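# Unhook the hanging hook and lay it on the mat

## Task

Take the loose hook off the hook held in the vise and set it down lying flat on the mat, away from the vise. The mat can slide, so at the end it must be flat and entirely on the table. The hook must not rest with more than a small share of its weight on the robot, and the robot may not be holding any loose object other than the hook at the end. From one second before the hook separates until the two hooks no longer touch, they must not bang or press hard against each other, and they must never do so very hard at any moment. At the instant of separation the hook must be held by one or both grippers and be in contact with nothing but the clamped hook. Anything that stays in place only because the robot holds it does not count. Nothing may be knocked or placed off the table.

## Robot and tools

Robot: two arms, left_arm and right_arm, mounted on opposite sides of the table; left_arm's base is on the +y side. The names do not match image sides. Cameras: cam_high, cam_low, cam_left_wrist, cam_right_wrist, each 504x504 pixels.

Frame: one shared scene frame for both arms. Origin at the table centre, +z up, table surface at z = 0.020 m. Gripper axes: fingers extend along the gripper's +x, close and open along its y. end_effector_position is the point between the pads, 3-4 cm short of the fingertips. Reported hand positions can be slightly wrong, worse at long reach.

The row (used by execute_actions and move): one flat list of 16 numbers covering both arms, even if one arm is idle. Order: left_arm x, y, z, qw, qx, qy, qz, opening, then right_arm in the same 8-number order. x, y, z are an absolute target position in metres in the scene frame; the quaternion is an absolute target orientation, w first, same frame. opening runs -1 to 1: +1 = fully open (0.088 m), empty fingers touch near -0.80, lower values change nothing. A target lying more than 0.6 m from the arm's last reported position along any gripper axis gets the call refused (nothing is sent). To keep an arm still, resend the exact pose from the last result before it stopped, plus its desired opening, in every call; to hold orientation, repeat your own target quaternion rather than the drifted reported one.

execute_actions: argument actions is a list holding zero or one item. Empty list = look only, returns state. An action item {"rows": [...], "steps": n} plays 1-15 rows, one per 1/30 s step; n is 1-15 (default 15) and the final row repeats to fill. A wait item {"steps": n}, n up to 300, sends nothing and returns once n steps have passed since the previous result (your thinking time counts). Optional pictures (boolean) toggles camera images.

move: target = one 16-number row as above (absolute poses); speed = top path speed in m/s, 0.002-0.5, default 0.25, with rotation capped at twice that in rad/s. Each gripper follows a straight line toward its pose, turning the short way; paths finish together and last 0.5-10 s (cut off at 10 s). Openings are sent at the start. Paths ignore obstacles and the other arm; grippers can lag, stray or overshoot speed, especially with a stretched arm. Faster motion and targets placed deeper past a contact mean harder impacts and pushes. The result adds a move: line giving the ending (done, off_target, moving, held, fault) and any limits (paced = pose clipped; held = some steps blocked, after which the arm may jump fast), plus each gripper's distance from its pose.

wait: seconds, 0-10; the scene runs with no new command.

zoom_image: camera (one of the four names) and region [x0, y0, x1, y1] in pixels of that camera's latest image, origin top-left, at most 504 by 504.

finished_scene: scene = the current scene's number. Answering without any tool call also ends things.

Control behaviour: every step the commanded pose is clipped to within 70 mm and 16 degrees of the measured pose, then solved by damped IK with position favoured over orientation. After an action, each arm only goes on to its last clipped pose, so check the result and send the remainder. Joint friction can leave the hand short or tilted, and tiny moves may not happen; verify position and orientation after each move. The simulation keeps running while you compose a reply.

Result lines: the state line left_arm: ... | right_arm: ... gives pose and velocities. Hand target = pose the controller is now driving toward. "pose unreachable" = the clearance check altered or blocked that arm's command; HELD flags the steps where your row was not sent. grip_measured = finger opening on the command scale (last Joint positions value is metres); it may be off by ~1 mm and reads up to 0.061 narrower while squeezing hard. grip_effort_n = gripper motor effort in N (negative closes), capped near 83 N, keeps a residue at rest. Joint torques and external torque estimates (or "no reading") are noisy and include friction and held weight. MOTOR HOT warns from 50 °C; OVER-TEMPERATURE FAULT at 95 °C holds the arm, and it may go limp if it does not cool.

Gripping: fingers need at least ~0.5 s from open to closed. Command about 0.07 below grip_measured for a firm hold, less for a lighter one. Parts thinner than ~3 mm get proportionally less force. Pad force tops out near 34-49 N.

Limits and things to avoid: joint ranges (rad) waist -3.054..3.054, shoulder 0..3.142, elbow 0..2.356, wrist pitch -1.571..1.571, wrist yaw -1.571..1.571, wrist roll -3.142..3.142. Load limits (N m): waist 17.2, shoulder 21.3, elbow 21.3, wrist pitch 5.61, wrist yaw 5.59, wrist roll 5.24, held weight included; reaching one triggers a TORQUE FAULT that freezes the arm 10 s and drops the rest of the call. Keep the arms from colliding or pushing each other. Avoid drops, slips, slams and hard pushes, keep everything on the table, and expect occasional small nudges to loose objects. Long holds heat motors.

Each tool is called after "Call:" as name(argument=value, ...) on one line, values as JSON.

## Session

Call:
execute_actions(actions=[])

Scene clock: 0.00 s of 4400.00 s.
left_arm: end_effector_position=(-0.2360, +0.2910, +0.3984) grip_measured=+1.000 grip_effort_n=n/a end_effector_quat_wxyz=(+0.097, -0.204, +0.033, +0.974) end_effector_velocity=(-0.000, +0.000, -0.001) end_effector_angular_velocity=(-0.011, +0.001, +0.001) | right_arm: end_effector_position=(-0.2782, -0.3093, +0.1903) grip_measured=+0.983 grip_effort_n=n/a end_effector_quat_wxyz=(-0.113, -0.317, -0.062, +0.940) end_effector_velocity=(-0.000, +0.001, +0.000) end_effector_angular_velocity=(+0.014, +0.007, -0.001)
Joint positions: left_arm=[-1.021  1.646  1.48  -0.415  0.745  0.446  0.088] | right_arm=[ 0.009  1.752  0.998 -1.198 -0.853 -2.117  0.087]
Joint velocities: left_arm=[-0.002 -0.002 -0.007  0.007 -0.007  0.007  0.   ] | right_arm=[-0.002 -0.002 -0.002  0.007 -0.007 -0.007 -0.   ]
Joint torques (N m, as the arm reports them, + toward a larger angle): no reading
External joint torques (N m, as the arm's controller estimates them; a push from outside toward a larger angle lowers the number): no reading
Motor temperatures (°C, as the motors report them): left_arm=[29 28 30 28 28 28] | right_arm=[30 26 31 28 29 27]
Heat: left arm: hottest elbow 30 °C (+0.0 °C/min); right arm: hottest elbow 31 °C (+0.0 °C/min).
Hand target (left_arm): -0.236, +0.291, +0.398; +0.097, -0.204, +0.033, +0.974
Hand target (right_arm): -0.278, -0.309, +0.190; -0.113, -0.317, -0.062, +0.940

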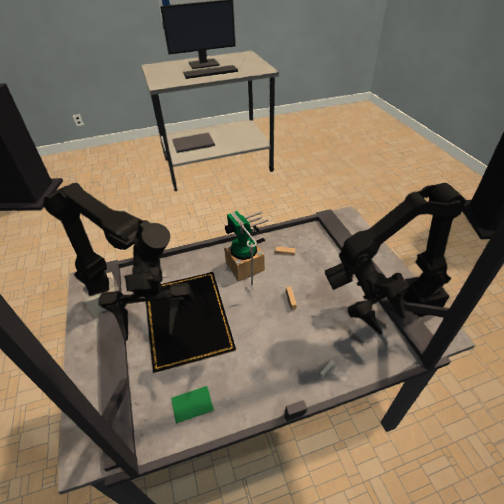

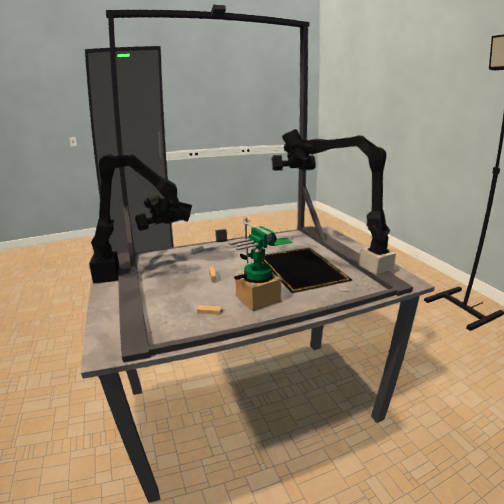

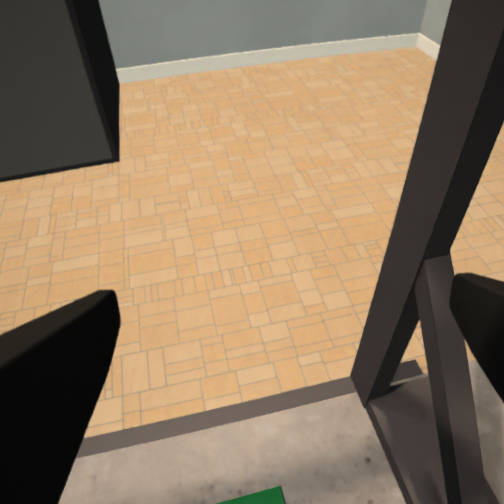

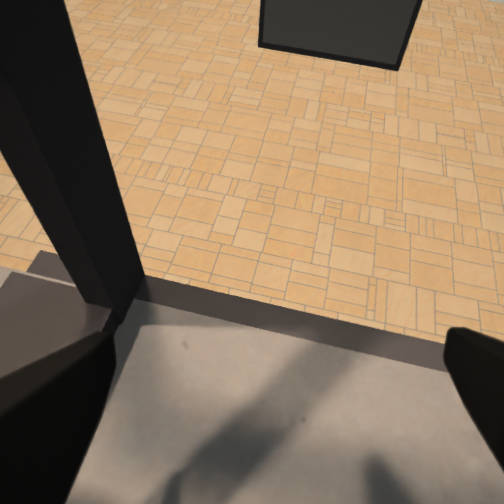

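Call:
zoom_image(camera="cam_high", region=[200, 195, 310, 305])

Call:
zoom_image(camera="cam_low", region=[205, 205, 315, 315])

Region (200, 195, 310, 305) of cam_high's 504x504 image, scaled by 4.582, with more detail than that image has.

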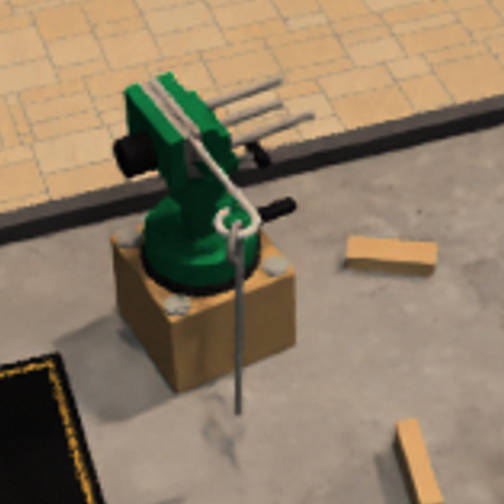

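Region (205, 205, 315, 315) of cam_low's 504x504 image, scaled by 4.582, with more detail than that image has.

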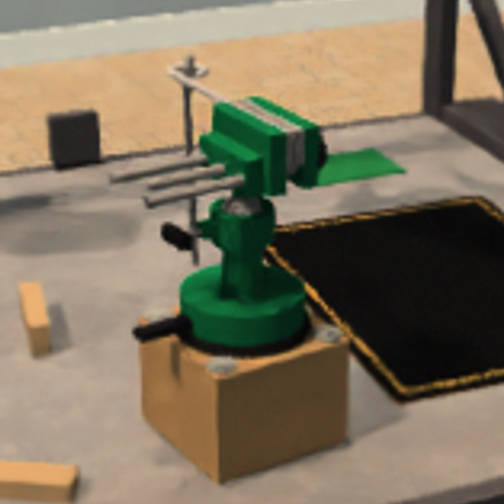

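Call:
move(target=[0.0, 0.25, 0.33, 0.683, 0.183, 0.183, -0.683, 1, -0.05, -0.25, 0.30, 0.683, -0.183, 0.183, 0.683, 1], speed=0.2)

Scene clock: 6.83 s of 4400.00 s.
left_arm: end_effector_position=(-0.0008, +0.2509, +0.3299) grip_measured=+1.000 grip_effort_n=-0.7 end_effector_quat_wxyz=(+0.680, +0.187, +0.183, -0.685) end_effector_velocity=(+0.002, -0.001, +0.003) end_effector_angular_velocity=(-0.014, +0.009, +0.022) | right_arm: end_effector_position=(-0.0492, -0.2489, +0.2981) grip_measured=+0.983 grip_effort_n=3.5 end_effector_quat_wxyz=(+0.684, -0.180, +0.188, +0.681) end_effector_velocity=(+0.001, -0.002, -0.002) end_effector_angular_velocity=(-0.008, +0.008, -0.012)
Joint positions: left_arm=[-1.185  1.123  0.909 -0.684 -0.87  -0.761  0.088] | right_arm=[-0.59   1.145  0.764 -0.266 -0.585 -0.384  0.087]
Joint velocities: left_arm=[-0.002  0.002  0.007 -0.007 -0.022 -0.022  0.   ] | right_arm=[-0.002 -0.002 -0.002 -0.007  0.007  0.007 -0.   ]
Joint torques (N m, as the arm reports them, + toward a larger angle): left_arm=[ 0.28 -2.42  8.14  1.22 -0.69 -0.11] | right_arm=[ 0.2  -4.29  8.6   2.04 -0.11  0.19]
External joint torques (N m, as the arm's controller estimates them; a push from outside toward a larger angle lowers the number): left_arm=[ 0.28  1.04  1.19 -0.02 -0.23 -0.12] | right_arm=[ 0.2  -0.45  1.57  0.5   0.15  0.18]
Motor temperatures (°C, as the motors report them): left_arm=[29 29 31 29 28 28] | right_arm=[30 27 31 28 29 27]
Heat: left arm: hottest elbow 31 °C (+8.8 °C/min); right arm: hottest elbow 31 °C (+0.0 °C/min).
Hand target (left_arm): -0.001, +0.249, +0.330; +0.683, +0.186, +0.183, -0.682
Hand target (right_arm): -0.050, -0.249, +0.299; +0.685, -0.179, +0.186, +0.681
Off the commanded pose (left_arm): 0.001 m, 1 deg.
Off the commanded pose (right_arm): 0.002 m, 1 deg.
move: done

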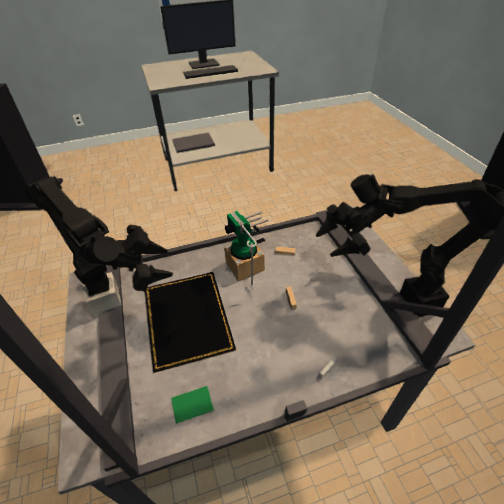

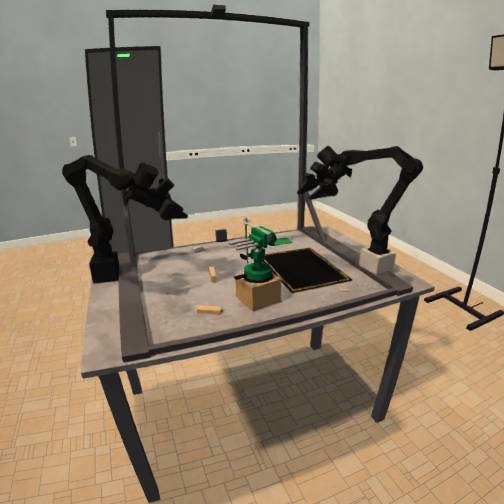

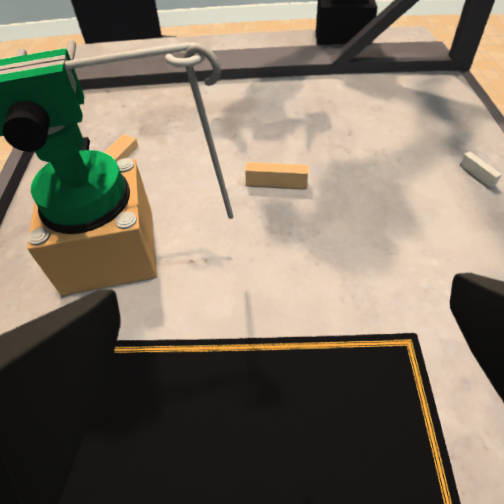

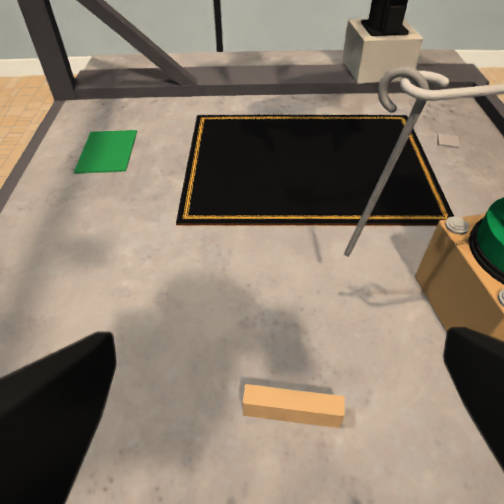

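Call:
zoom_image(camera="cam_right_wrist", region=[364, 50, 504, 190])

Call:
zoom_image(camera="cam_left_wrist", region=[130, 20, 250, 140])

Region (364, 50, 504, 190) of cam_right_wrist's 504x504 image, scaled by 3.600, with more detail than that image has.

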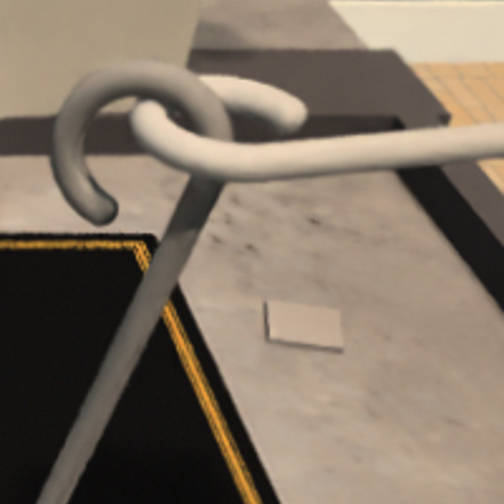

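Region (130, 20, 250, 140) of cam_left_wrist's 504x504 image, scaled by 4.200, with more detail than that image has.

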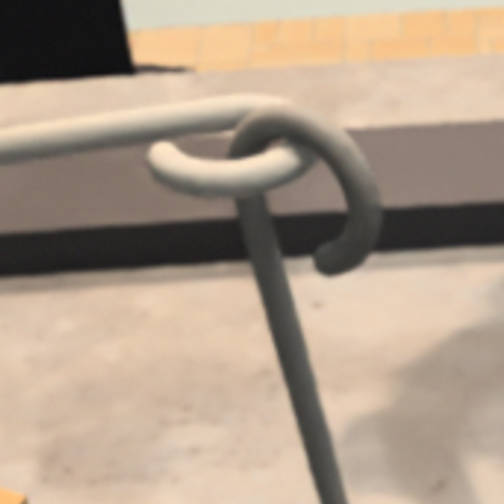

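Call:
move(target=[0.03, 0.20, 0.17, 0.707, 0, 0, -0.707, 0.0, 0.0, -0.12, 0.40, 0.561, -0.430, 0.430, 0.561, 1], speed=0.15)

Scene clock: 13.30 s of 4400.00 s.
left_arm: end_effector_position=(+0.0293, +0.2007, +0.1721) grip_measured=+0.003 grip_effort_n=-15.1 end_effector_quat_wxyz=(+0.717, +0.046, +0.045, -0.694) end_effector_velocity=(+0.001, +0.001, -0.003) end_effector_angular_velocity=(+0.009, +0.007, +0.008) | right_arm: end_effector_position=(+0.0001, -0.1233, +0.4017) grip_measured=+0.983 grip_effort_n=3.0 end_effector_quat_wxyz=(+0.653, -0.368, +0.312, +0.584) end_effector_velocity=(+0.003, +0.001, +0.005) end_effector_angular_velocity=(+0.020, -0.021, -0.000)
Joint positions: left_arm=[-0.987  1.967  0.19   1.564 -0.917 -0.166  0.039] | right_arm=[-0.355  2.006  2.337 -1.335 -0.125 -0.409  0.087]
Joint velocities: left_arm=[-0.002  0.007 -0.002 -0.007 -0.007 -0.022 -0.   ] | right_arm=[-0.002 -0.007 -0.002  0.022  0.007 -0.007 -0.   ]
Joint torques (N m, as the arm reports them, + toward a larger angle): left_arm=[ 0.22 -3.87  2.75  1.89 -0.12 -0.11] | right_arm=[ 0.16 -7.29  8.86  1.66  0.02  0.24]
External joint torques (N m, as the arm's controller estimates them; a push from outside toward a larger angle lowers the number): left_arm=[ 0.22  1.05  0.91  0.31  0.01 -0.11] | right_arm=[0.09 2.03 2.87 0.37 0.14 0.23]
Motor temperatures (°C, as the motors report them): left_arm=[29 29 32 30 28 28] | right_arm=[30 28 33 29 29 27]
Heat: left arm: hottest elbow 32 °C (+9.0 °C/min); right arm: hottest elbow 33 °C (+9.0 °C/min).
Hand target (left_arm): +0.030, +0.200, +0.170; +0.718, +0.047, +0.046, -0.693
Hand target (right_arm): +0.000, -0.120, +0.400; +0.654, -0.368, +0.312, +0.583
Off the commanded pose (left_arm): 0.002 m, 8 deg.
Off the commanded pose (right_arm): 0.004 m, 19 deg; orientation clipped at the last step of the last action.
joint sent to its limit (left arm) — the command would take joint 4 (wrist pitch) past its upper limit, so that joint was sent only as far as its limit.
joint sent to its limit (right arm) — the command would take joint 3 (elbow) past its upper limit, so that joint was sent only as far as its limit.
After step 90, 0.47 s passed at rest.
move: off_target (left_arm, right_arm); limits=paced

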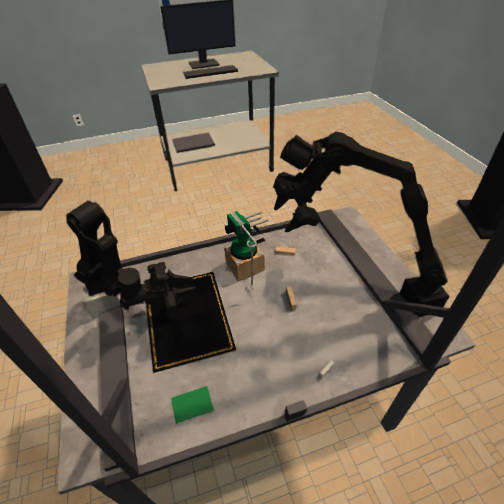

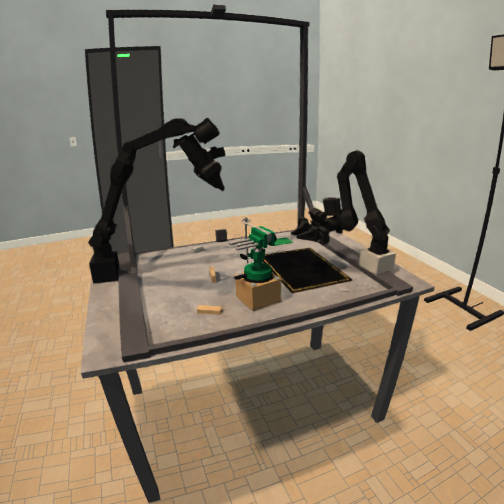

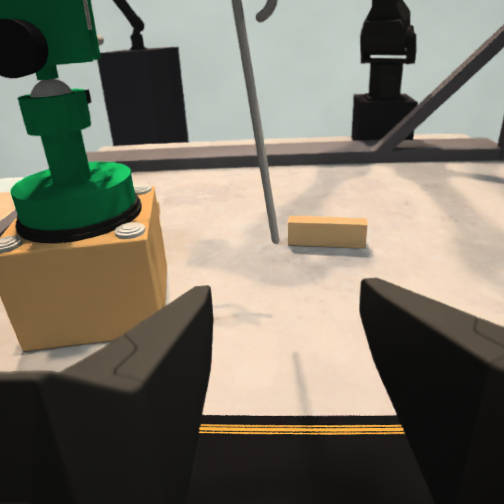

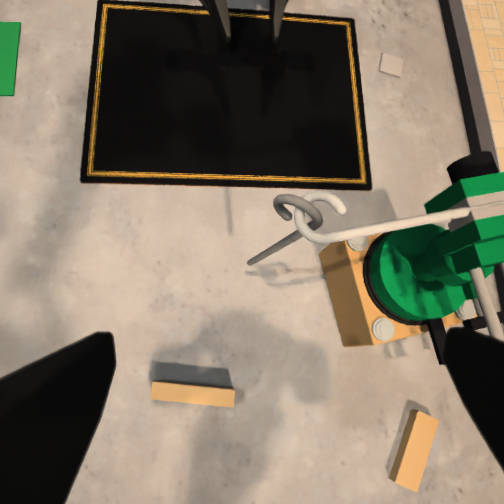

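Call:
zoom_image(camera="cam_right_wrist", region=[240, 160, 400, 300])

Region (240, 160, 400, 300) of cam_right_wrist's 504x504 image, scaled by 3.150, with more detail than that image has; it fills the top 441 rows of this view, and the rest is white.

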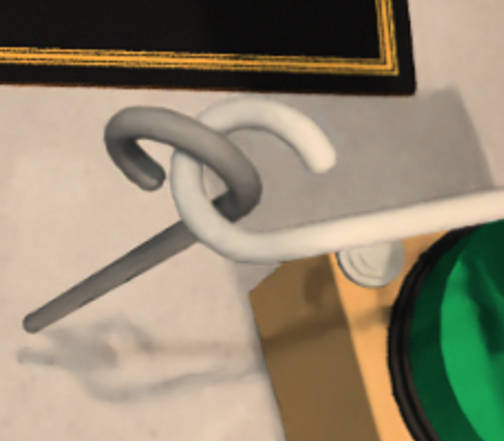

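Call:
move(target=[0.04, 0.10, 0.19, 0.707, 0, 0, -0.707, 0.0, 0.0, -0.1233, 0.4017, 0.653, -0.368, 0.312, 0.584, 1], speed=0.1)

Scene clock: 15.87 s of 4400.00 s.
left_arm: end_effector_position=(+0.0394, +0.1012, +0.1929) grip_measured=+0.003 grip_effort_n=-15.1 end_effector_quat_wxyz=(+0.709, +0.009, +0.016, -0.705) end_effector_velocity=(-0.001, -0.002, +0.001) end_effector_angular_velocity=(-0.002, +0.009, -0.005) | right_arm: end_effector_position=(+0.0002, -0.1231, +0.4018) grip_measured=+0.983 grip_effort_n=3.5 end_effector_quat_wxyz=(+0.653, -0.368, +0.312, +0.584) end_effector_velocity=(-0.002, -0.004, -0.002) end_effector_angular_velocity=(-0.016, +0.019, -0.005)
Joint positions: left_arm=[-0.654  2.054  0.447  1.565 -0.569 -0.032  0.039] | right_arm=[-0.355  2.006  2.337 -1.334 -0.124 -0.409  0.087]
Joint velocities: left_arm=[ 0.002 -0.002  0.007 -0.007  0.007 -0.007 -0.   ] | right_arm=[-0.002 -0.002 -0.002 -0.022 -0.007  0.007 -0.   ]
Joint torques (N m, as the arm reports them, + toward a larger angle): left_arm=[ 0.15 -5.31  3.93  2.04  0.14  0.15] | right_arm=[ 0.02 -8.9   7.24  1.68 -0.12  0.09]
External joint torques (N m, as the arm's controller estimates them; a push from outside toward a larger angle lowers the number): left_arm=[0.15 1.37 0.96 0.3  0.16 0.14] | right_arm=[ 0.02  0.25  1.38  0.45 -0.01  0.08]
Motor temperatures (°C, as the motors report them): left_arm=[29 29 32 30 28 28] | right_arm=[30 28 33 29 29 27]
Heat: left arm: hottest elbow 32 °C (+7.6 °C/min); right arm: hottest elbow 33 °C (+7.6 °C/min).
Hand target (left_arm): +0.040, +0.100, +0.190; +0.709, +0.014, +0.015, -0.705
Hand target (right_arm): -0.000, -0.123, +0.402; +0.653, -0.368, +0.312, +0.584
Off the commanded pose (left_arm): 0.003 m, 2 deg.
Off the commanded pose (right_arm): 0.000 m, 0 deg.
joint sent to its limit (left arm) — the command would take joint 4 (wrist pitch) past its upper limit, so that joint was sent only as far as its limit.
move: done

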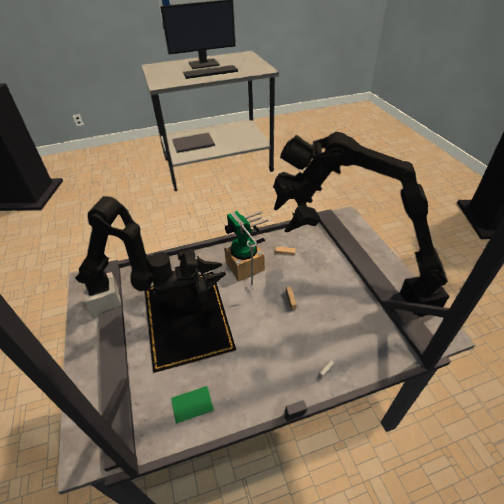

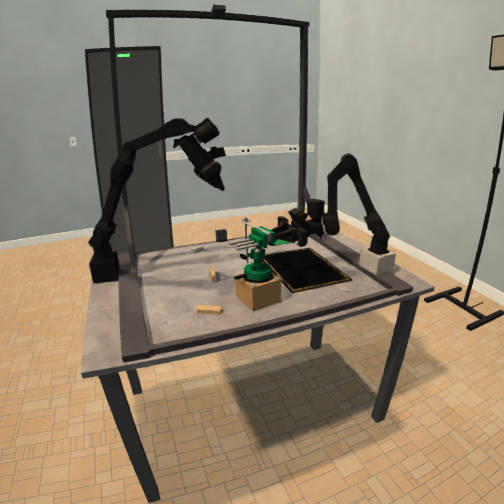

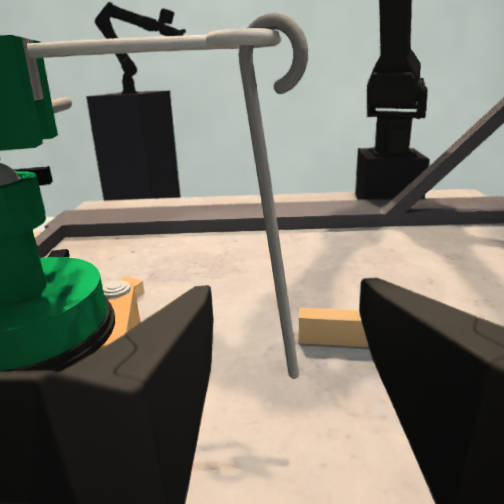

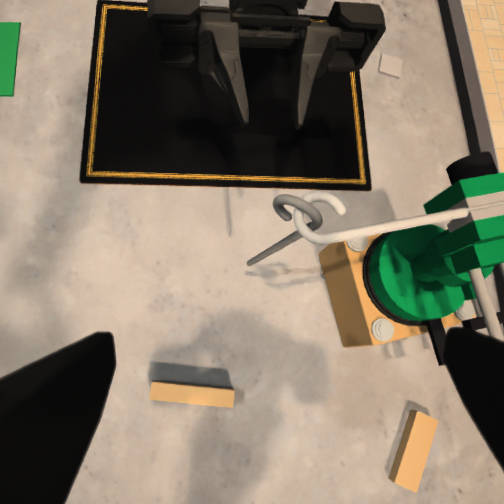

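Call:
move(target=[0.04, 0.04, 0.18, 0.707, 0, 0, -0.707, 0.0, 0.0, -0.1233, 0.4017, 0.653, -0.368, 0.312, 0.584, 1], speed=0.08)

Scene clock: 22.43 s of 4400.00 s.
left_arm: end_effector_position=(+0.0393, +0.0414, +0.1852) grip_measured=+0.003 grip_effort_n=-15.6 end_effector_quat_wxyz=(+0.708, -0.008, -0.000, -0.707) end_effector_velocity=(-0.002, -0.000, -0.007) end_effector_angular_velocity=(+0.024, -0.005, -0.010) | right_arm: end_effector_position=(+0.0002, -0.1231, +0.4018) grip_measured=+0.983 grip_effort_n=3.0 end_effector_quat_wxyz=(+0.653, -0.368, +0.312, +0.584) end_effector_velocity=(-0.005, -0.000, -0.000) end_effector_angular_velocity=(+0.004, +0.019, +0.036)
Joint positions: left_arm=[-0.551  2.212  0.673  1.552 -0.46  -0.005  0.039] | right_arm=[-0.355  2.006  2.337 -1.334 -0.124 -0.409  0.087]
Joint velocities: left_arm=[-0.002  0.007  0.002 -0.022  0.007 -0.007  0.   ] | right_arm=[-0.002 -0.002 -0.002 -0.007 -0.037 -0.022 -0.   ]
Joint torques (N m, as the arm reports them, + toward a larger angle): left_arm=[ 0.24 -6.65  4.2   1.84  0.14  0.13] | right_arm=[-0.11 -8.96  7.23  1.65 -0.14  0.03]
External joint torques (N m, as the arm's controller estimates them; a push from outside toward a larger angle lowers the number): left_arm=[0.26 1.4  0.88 0.1  0.13 0.12] | right_arm=[-0.14  0.22  1.34  0.39 -0.03  0.02]
Motor temperatures (°C, as the motors report them): left_arm=[29 30 32 31 28 28] | right_arm=[30 30 33 29 29 27]
Heat: left arm: hottest elbow 32 °C (+5.3 °C/min); right arm: hottest elbow 33 °C (+5.3 °C/min).
Hand target (left_arm): +0.040, +0.040, +0.180; +0.707, -0.000, +0.000, -0.707
Hand target (right_arm): -0.000, -0.123, +0.402; +0.653, -0.368, +0.312, +0.584
Off the commanded pose (left_arm): 0.005 m, 1 deg.
Off the commanded pose (right_arm): 0.000 m, 0 deg.
After step 90, 2.37 s passed at rest.
move: done

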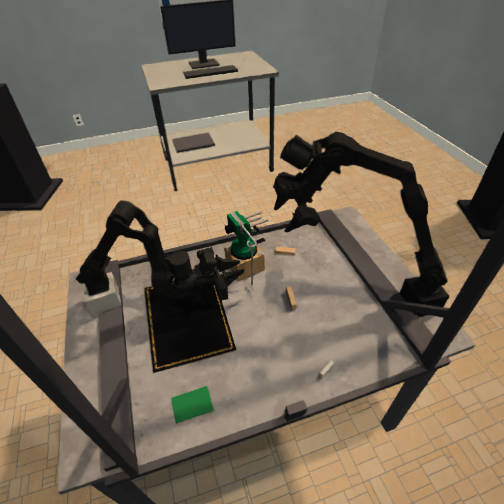

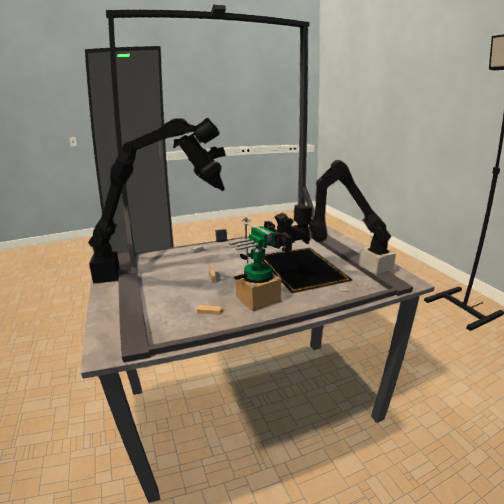

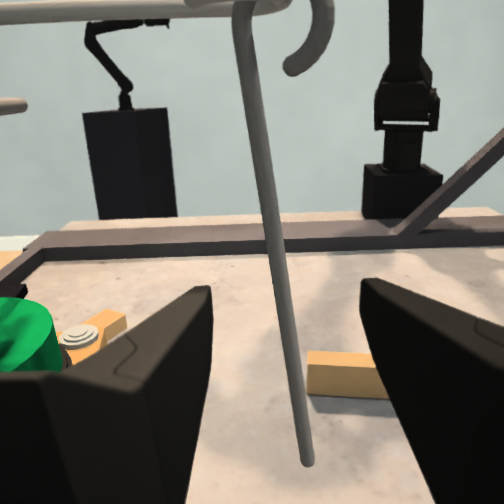

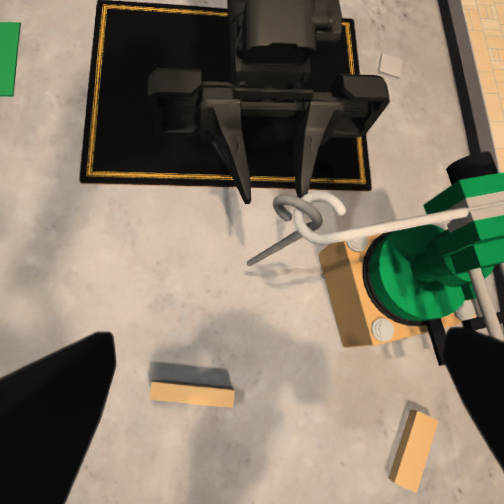

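Call:
move(target=[0.04, -0.002, 0.18, 0.706, -0.043, 0.043, -0.706, 0.0, 0.0, -0.1233, 0.4017, 0.653, -0.368, 0.312, 0.584, 1], speed=0.04)

Scene clock: 35.27 s of 4400.00 s.
left_arm: end_effector_position=(+0.0391, -0.0005, +0.1862) grip_measured=+0.003 grip_effort_n=-15.1 end_effector_quat_wxyz=(+0.706, -0.048, +0.039, -0.706) end_effector_velocity=(-0.001, -0.001, -0.000) end_effector_angular_velocity=(+0.002, +0.006, +0.005) | right_arm: end_effector_position=(+0.0002, -0.1231, +0.4018) grip_measured=+0.983 grip_effort_n=3.5 end_effector_quat_wxyz=(+0.653, -0.368, +0.312, +0.584) end_effector_velocity=(+0.000, +0.001, +0.001) end_effector_angular_velocity=(+0.007, -0.009, +0.020)
Joint positions: left_arm=[-0.498  2.265  0.839  1.439 -0.407 -0.118  0.039] | right_arm=[-0.355  2.006  2.337 -1.334 -0.124 -0.409  0.087]
Joint velocities: left_arm=[-0.002  0.002  0.007 -0.007 -0.007 -0.007  0.   ] | right_arm=[-0.002 -0.002 -0.002  0.007 -0.007 -0.022 -0.   ]
Joint torques (N m, as the arm reports them, + toward a larger angle): left_arm=[ 0.27 -7.49  4.9   1.88  0.16 -0.08] | right_arm=[ 0.03 -9.04  7.15  1.62 -0.14  0.1 ]
External joint torques (N m, as the arm's controller estimates them; a push from outside toward a larger angle lowers the number): left_arm=[ 0.33  1.57  0.94  0.11  0.15 -0.09] | right_arm=[ 0.03  0.18  1.22  0.35 -0.03  0.09]
Motor temperatures (°C, as the motors report them): left_arm=[29 32 32 32 28 28] | right_arm=[30 32 34 30 29 27]
Heat: left arm: hottest shoulder 32 °C (+3.4 °C/min); right arm: hottest elbow 34 °C (+5.1 °C/min).
Hand target (left_arm): +0.040, -0.002, +0.180; +0.706, -0.043, +0.043, -0.706
Hand target (right_arm): +0.000, -0.123, +0.402; +0.653, -0.368, +0.312, +0.584
Off the commanded pose (left_arm): 0.006 m, 1 deg.
Off the commanded pose (right_arm): 0.000 m, 0 deg.
After step 90, 8.13 s passed at rest.
move: done

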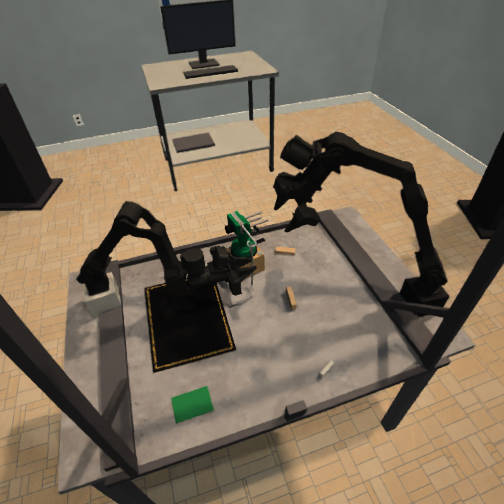

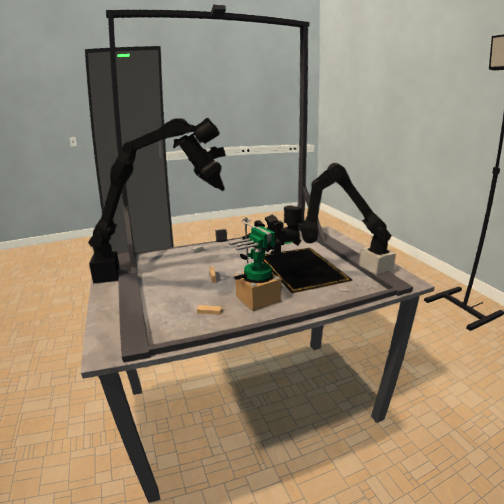

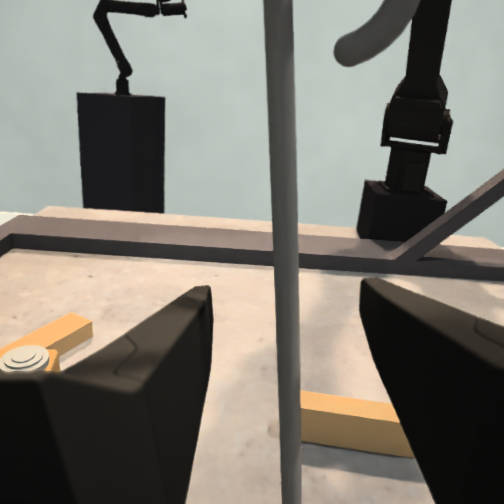

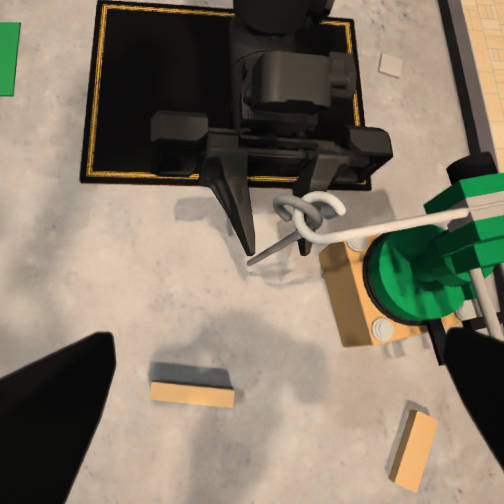

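Call:
move(target=[0.04, -0.008, 0.18, 0.704, -0.060, 0.060, -0.704, -0.4, 0.0, -0.1233, 0.4017, 0.653, -0.368, 0.312, 0.584, 1], speed=0.02)

Scene clock: 37.30 s of 4400.00 s.
left_arm: end_effector_position=(+0.0392, -0.0066, +0.1864) grip_measured=-0.397 grip_effort_n=-15.1 end_effector_quat_wxyz=(+0.705, -0.065, +0.056, -0.704) end_effector_velocity=(-0.003, +0.000, +0.000) end_effector_angular_velocity=(+0.002, +0.006, -0.000) | right_arm: end_effector_position=(+0.0002, -0.1231, +0.4018) grip_measured=+0.983 grip_effort_n=3.5 end_effector_quat_wxyz=(+0.653, -0.368, +0.312, +0.584) end_effector_velocity=(-0.002, -0.004, -0.002) end_effector_angular_velocity=(-0.020, +0.004, +0.020)
Joint positions: left_arm=[-0.491  2.273  0.864  1.422 -0.401 -0.166  0.02 ] | right_arm=[-0.355  2.006  2.337 -1.334 -0.124 -0.409  0.087]
Joint velocities: left_arm=[-0.007 -0.002  0.002 -0.007 -0.007 -0.007 -0.   ] | right_arm=[-0.002 -0.002 -0.002 -0.022 -0.007 -0.022 -0.   ]
Joint torques (N m, as the arm reports them, + toward a larger angle): left_arm=[ 0.26 -7.55  4.99  1.83  0.14 -0.11] | right_arm=[-0.09 -9.17  7.33  1.64 -0.12  0.07]
External joint torques (N m, as the arm's controller estimates them; a push from outside toward a larger angle lowers the number): left_arm=[ 0.35  1.63  0.93  0.06  0.13 -0.13] | right_arm=[-0.09  0.04  1.42  0.39 -0.02  0.06]
Motor temperatures (°C, as the motors report them): left_arm=[29 32 32 32 28 28] | right_arm=[30 33 34 30 29 27]
Heat: left arm: hottest shoulder 32 °C (+3.2 °C/min); right arm: hottest elbow 34 °C (+4.8 °C/min).
Hand target (left_arm): +0.040, -0.008, +0.180; +0.705, -0.060, +0.060, -0.704
Hand target (right_arm): +0.000, -0.123, +0.402; +0.653, -0.368, +0.312, +0.584
Off the commanded pose (left_arm): 0.007 m, 1 deg.
Off the commanded pose (right_arm): 0.000 m, 0 deg.
move: done

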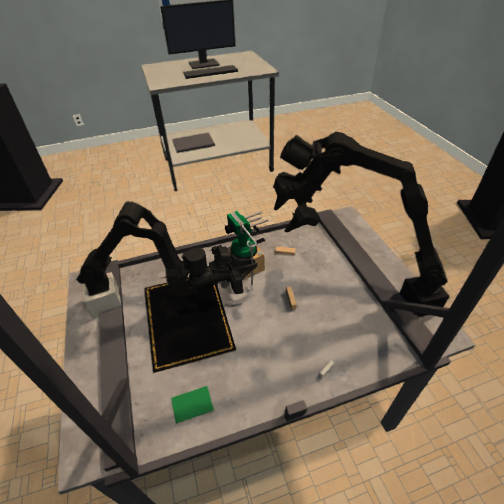

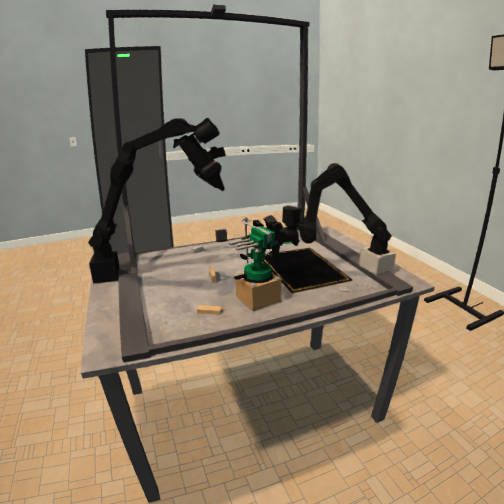

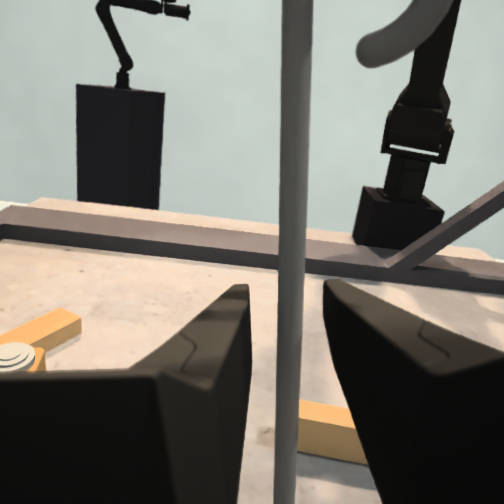

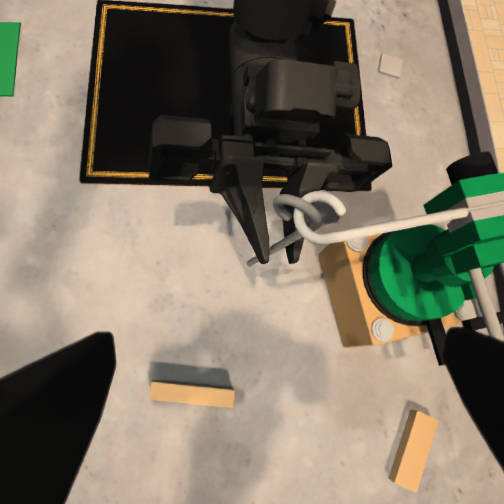

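Call:
move(target=[0.0392, -0.0066, 0.186, 0.705, -0.065, 0.056, -0.704, -0.78, -0.015, -0.17, 0.23, 0.839, 0, 0, 0.545, 1], speed=0.15)

Scene clock: 42.00 s of 4400.00 s.
left_arm: end_effector_position=(+0.0392, -0.0067, +0.1867) grip_measured=-0.708 grip_effort_n=-83.5 end_effector_quat_wxyz=(+0.704, -0.066, +0.056, -0.705) end_effector_velocity=(+0.003, +0.000, -0.003) end_effector_angular_velocity=(+0.011, -0.012, +0.010) | right_arm: end_effector_position=(-0.0139, -0.1702, +0.2387) grip_measured=+0.983 grip_effort_n=3.5 end_effector_quat_wxyz=(+0.839, +0.007, -0.008, +0.544) end_effector_velocity=(-0.000, -0.000, -0.006) end_effector_angular_velocity=(-0.008, +0.012, +0.005)
Joint positions: left_arm=[-0.491  2.273  0.865  1.423 -0.401 -0.166  0.004] | right_arm=[-0.336  1.839  0.452  1.408 -0.018  0.003  0.087]
Joint velocities: left_arm=[ 0.002  0.002 -0.002 -0.007 -0.007  0.007  0.   ] | right_arm=[-0.002  0.017 -0.002  0.007 -0.007  0.007  0.   ]
Joint torques (N m, as the arm reports them, + toward a larger angle): left_arm=[-0.14 -9.11  4.4   2.16 -0.12  0.04] | right_arm=[ 0.15 -4.76  3.86  2.33  0.11  0.19]
External joint torques (N m, as the arm's controller estimates them; a push from outside toward a larger angle lowers the number): left_arm=[-0.19  0.05  0.34  0.4  -0.12  0.02] | right_arm=[ 0.15  1.46 -0.33  0.52  0.11  0.18]
Motor temperatures (°C, as the motors report them): left_arm=[29 33 32 33 28 28] | right_arm=[30 33 34 30 29 27]
Heat: left arm: hottest shoulder 33 °C (+4.3 °C/min); right arm: hottest elbow 34 °C (+4.3 °C/min).
Hand target (left_arm): +0.039, -0.007, +0.186; +0.705, -0.065, +0.056, -0.704
Hand target (right_arm): -0.016, -0.172, +0.231; +0.839, +0.003, +0.002, +0.544
Off the commanded pose (left_arm): 0.001 m, 0 deg.
Off the commanded pose (right_arm): 0.009 m, 1 deg.
move: off_target (right_arm)

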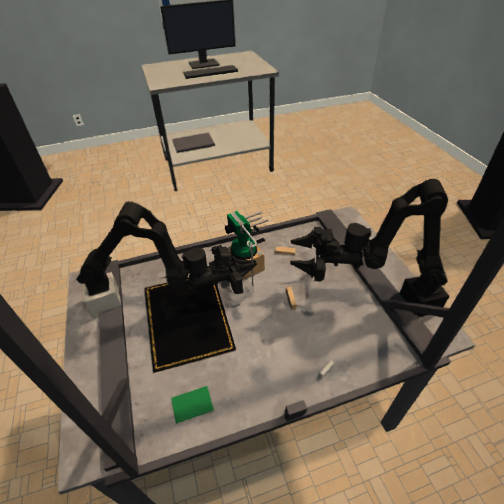

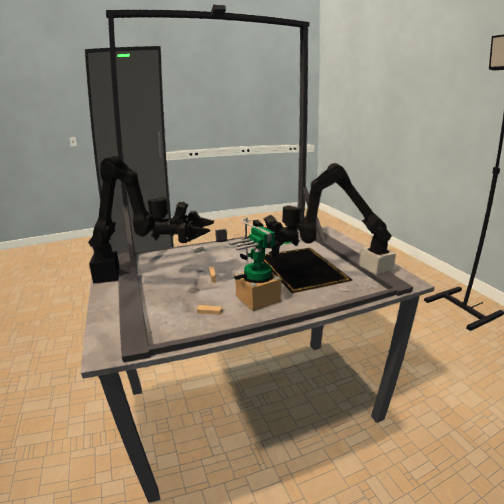

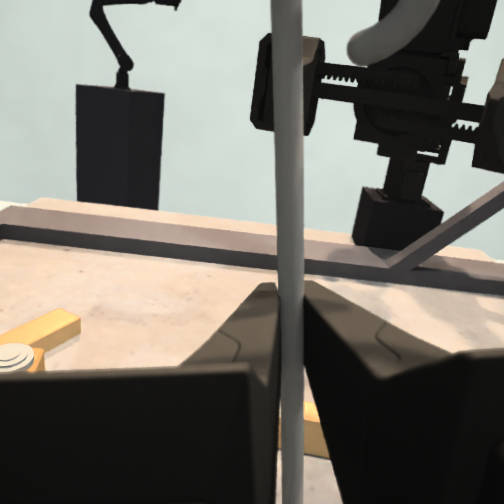

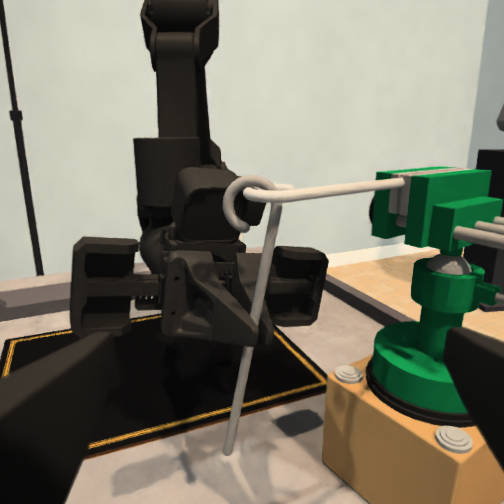

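Call:
zoom_image(camera="cam_right_wrist", region=[200, 150, 320, 270])

Region (200, 150, 320, 270) of cam_right_wrist's 504x504 image, scaled by 4.200, with more detail than that image has.

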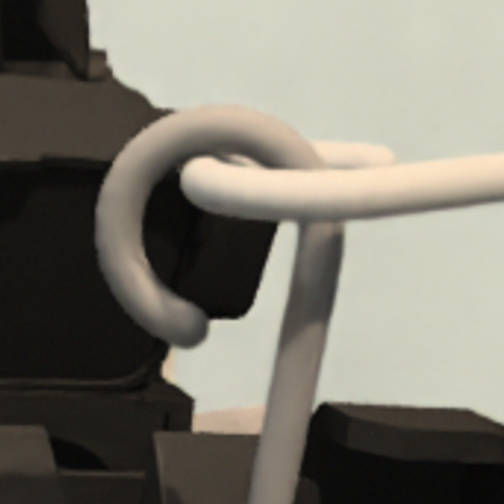

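Call:
move(target=[0.034, -0.0042, 0.198, 0.705, -0.065, 0.056, -0.704, -0.78, -0.0139, -0.1702, 0.2387, 0.839, 0.007, -0.008, 0.544, 1], speed=0.01)

Call:
zoom_image(camera="cam_right_wrist", region=[200, 130, 320, 250])

Scene clock: 44.67 s of 4400.00 s.
left_arm: end_effector_position=(+0.0347, -0.0057, +0.1951) grip_measured=-0.708 grip_effort_n=-83.5 end_effector_quat_wxyz=(+0.705, -0.064, +0.057, -0.704) end_effector_velocity=(+0.000, +0.001, -0.001) end_effector_angular_velocity=(+0.007, +0.019, +0.005) | right_arm: end_effector_position=(-0.0139, -0.1703, +0.2384) grip_measured=+0.983 grip_effort_n=3.0 end_effector_quat_wxyz=(+0.839, +0.007, -0.008, +0.544) end_effector_velocity=(-0.003, -0.001, -0.004) end_effector_angular_velocity=(-0.023, +0.002, +0.019)
Joint positions: left_arm=[-0.504  2.239  0.865  1.384 -0.413 -0.166  0.004] | right_arm=[-0.336  1.84   0.452  1.41  -0.018  0.003  0.087]
Joint velocities: left_arm=[-0.002 -0.002 -0.002 -0.007 -0.007 -0.022 -0.   ] | right_arm=[-0.002 -0.007 -0.007 -0.022 -0.022 -0.007 -0.   ]
Joint torques (N m, as the arm reports them, + toward a larger angle): left_arm=[ -0.49 -10.43   4.06   1.99  -0.2    0.04] | right_arm=[-0.05 -6.09  5.59  2.06 -0.09  0.06]
External joint torques (N m, as the arm's controller estimates them; a push from outside toward a larger angle lowers the number): left_arm=[-0.48 -1.37 -0.12  0.24 -0.21  0.03] | right_arm=[-0.07  0.11  1.46  0.26 -0.09  0.05]
Motor temperatures (°C, as the motors report them): left_arm=[29 34 32 33 28 28] | right_arm=[30 33 34 31 29 27]
Heat: left arm: hottest shoulder 34 °C (+5.4 °C/min); right arm: hottest elbow 34 °C (+4.0 °C/min).
Hand target (left_arm): +0.034, -0.004, +0.198; +0.705, -0.065, +0.056, -0.704
Hand target (right_arm): -0.014, -0.170, +0.239; +0.839, +0.007, -0.008, +0.544
Off the commanded pose (left_arm): 0.003 m, 0 deg.
Off the commanded pose (right_arm): 0.000 m, 0 deg.
move: done

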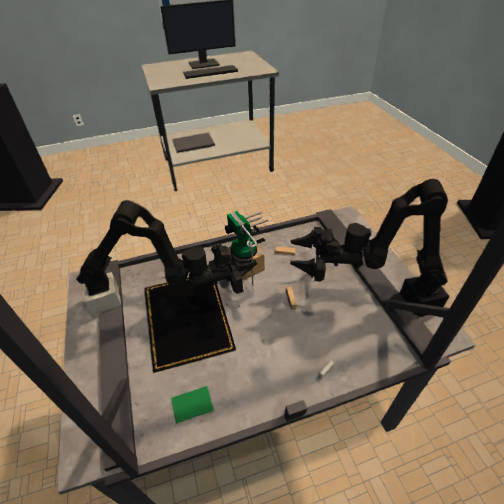

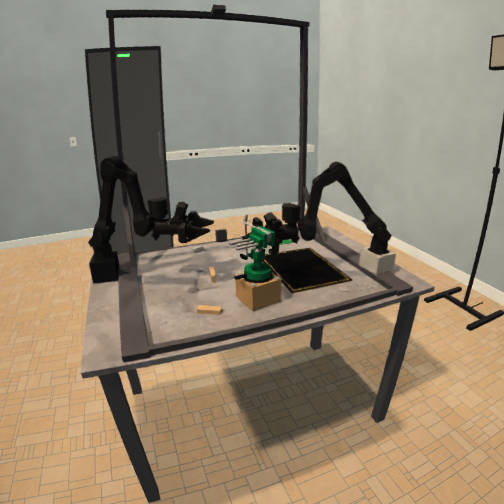

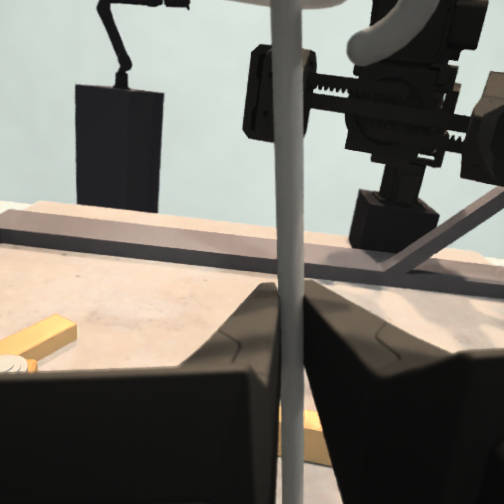

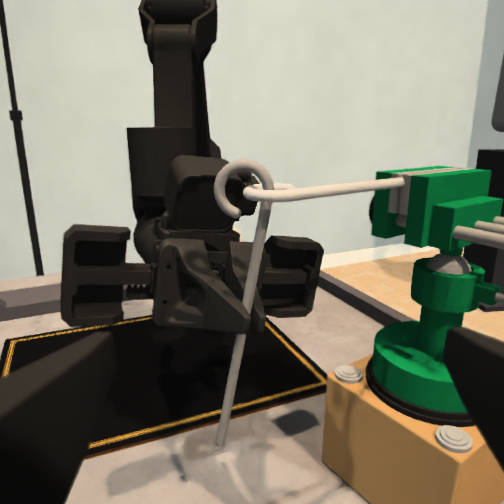

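Region (200, 130, 320, 250) of cam_right_wrist's 504x504 image, scaled by 4.200, with more detail than that image has.

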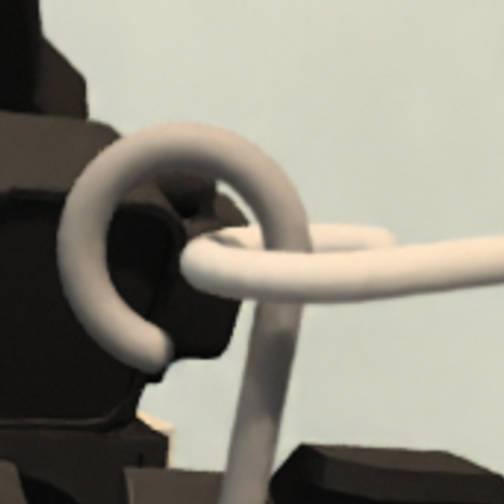

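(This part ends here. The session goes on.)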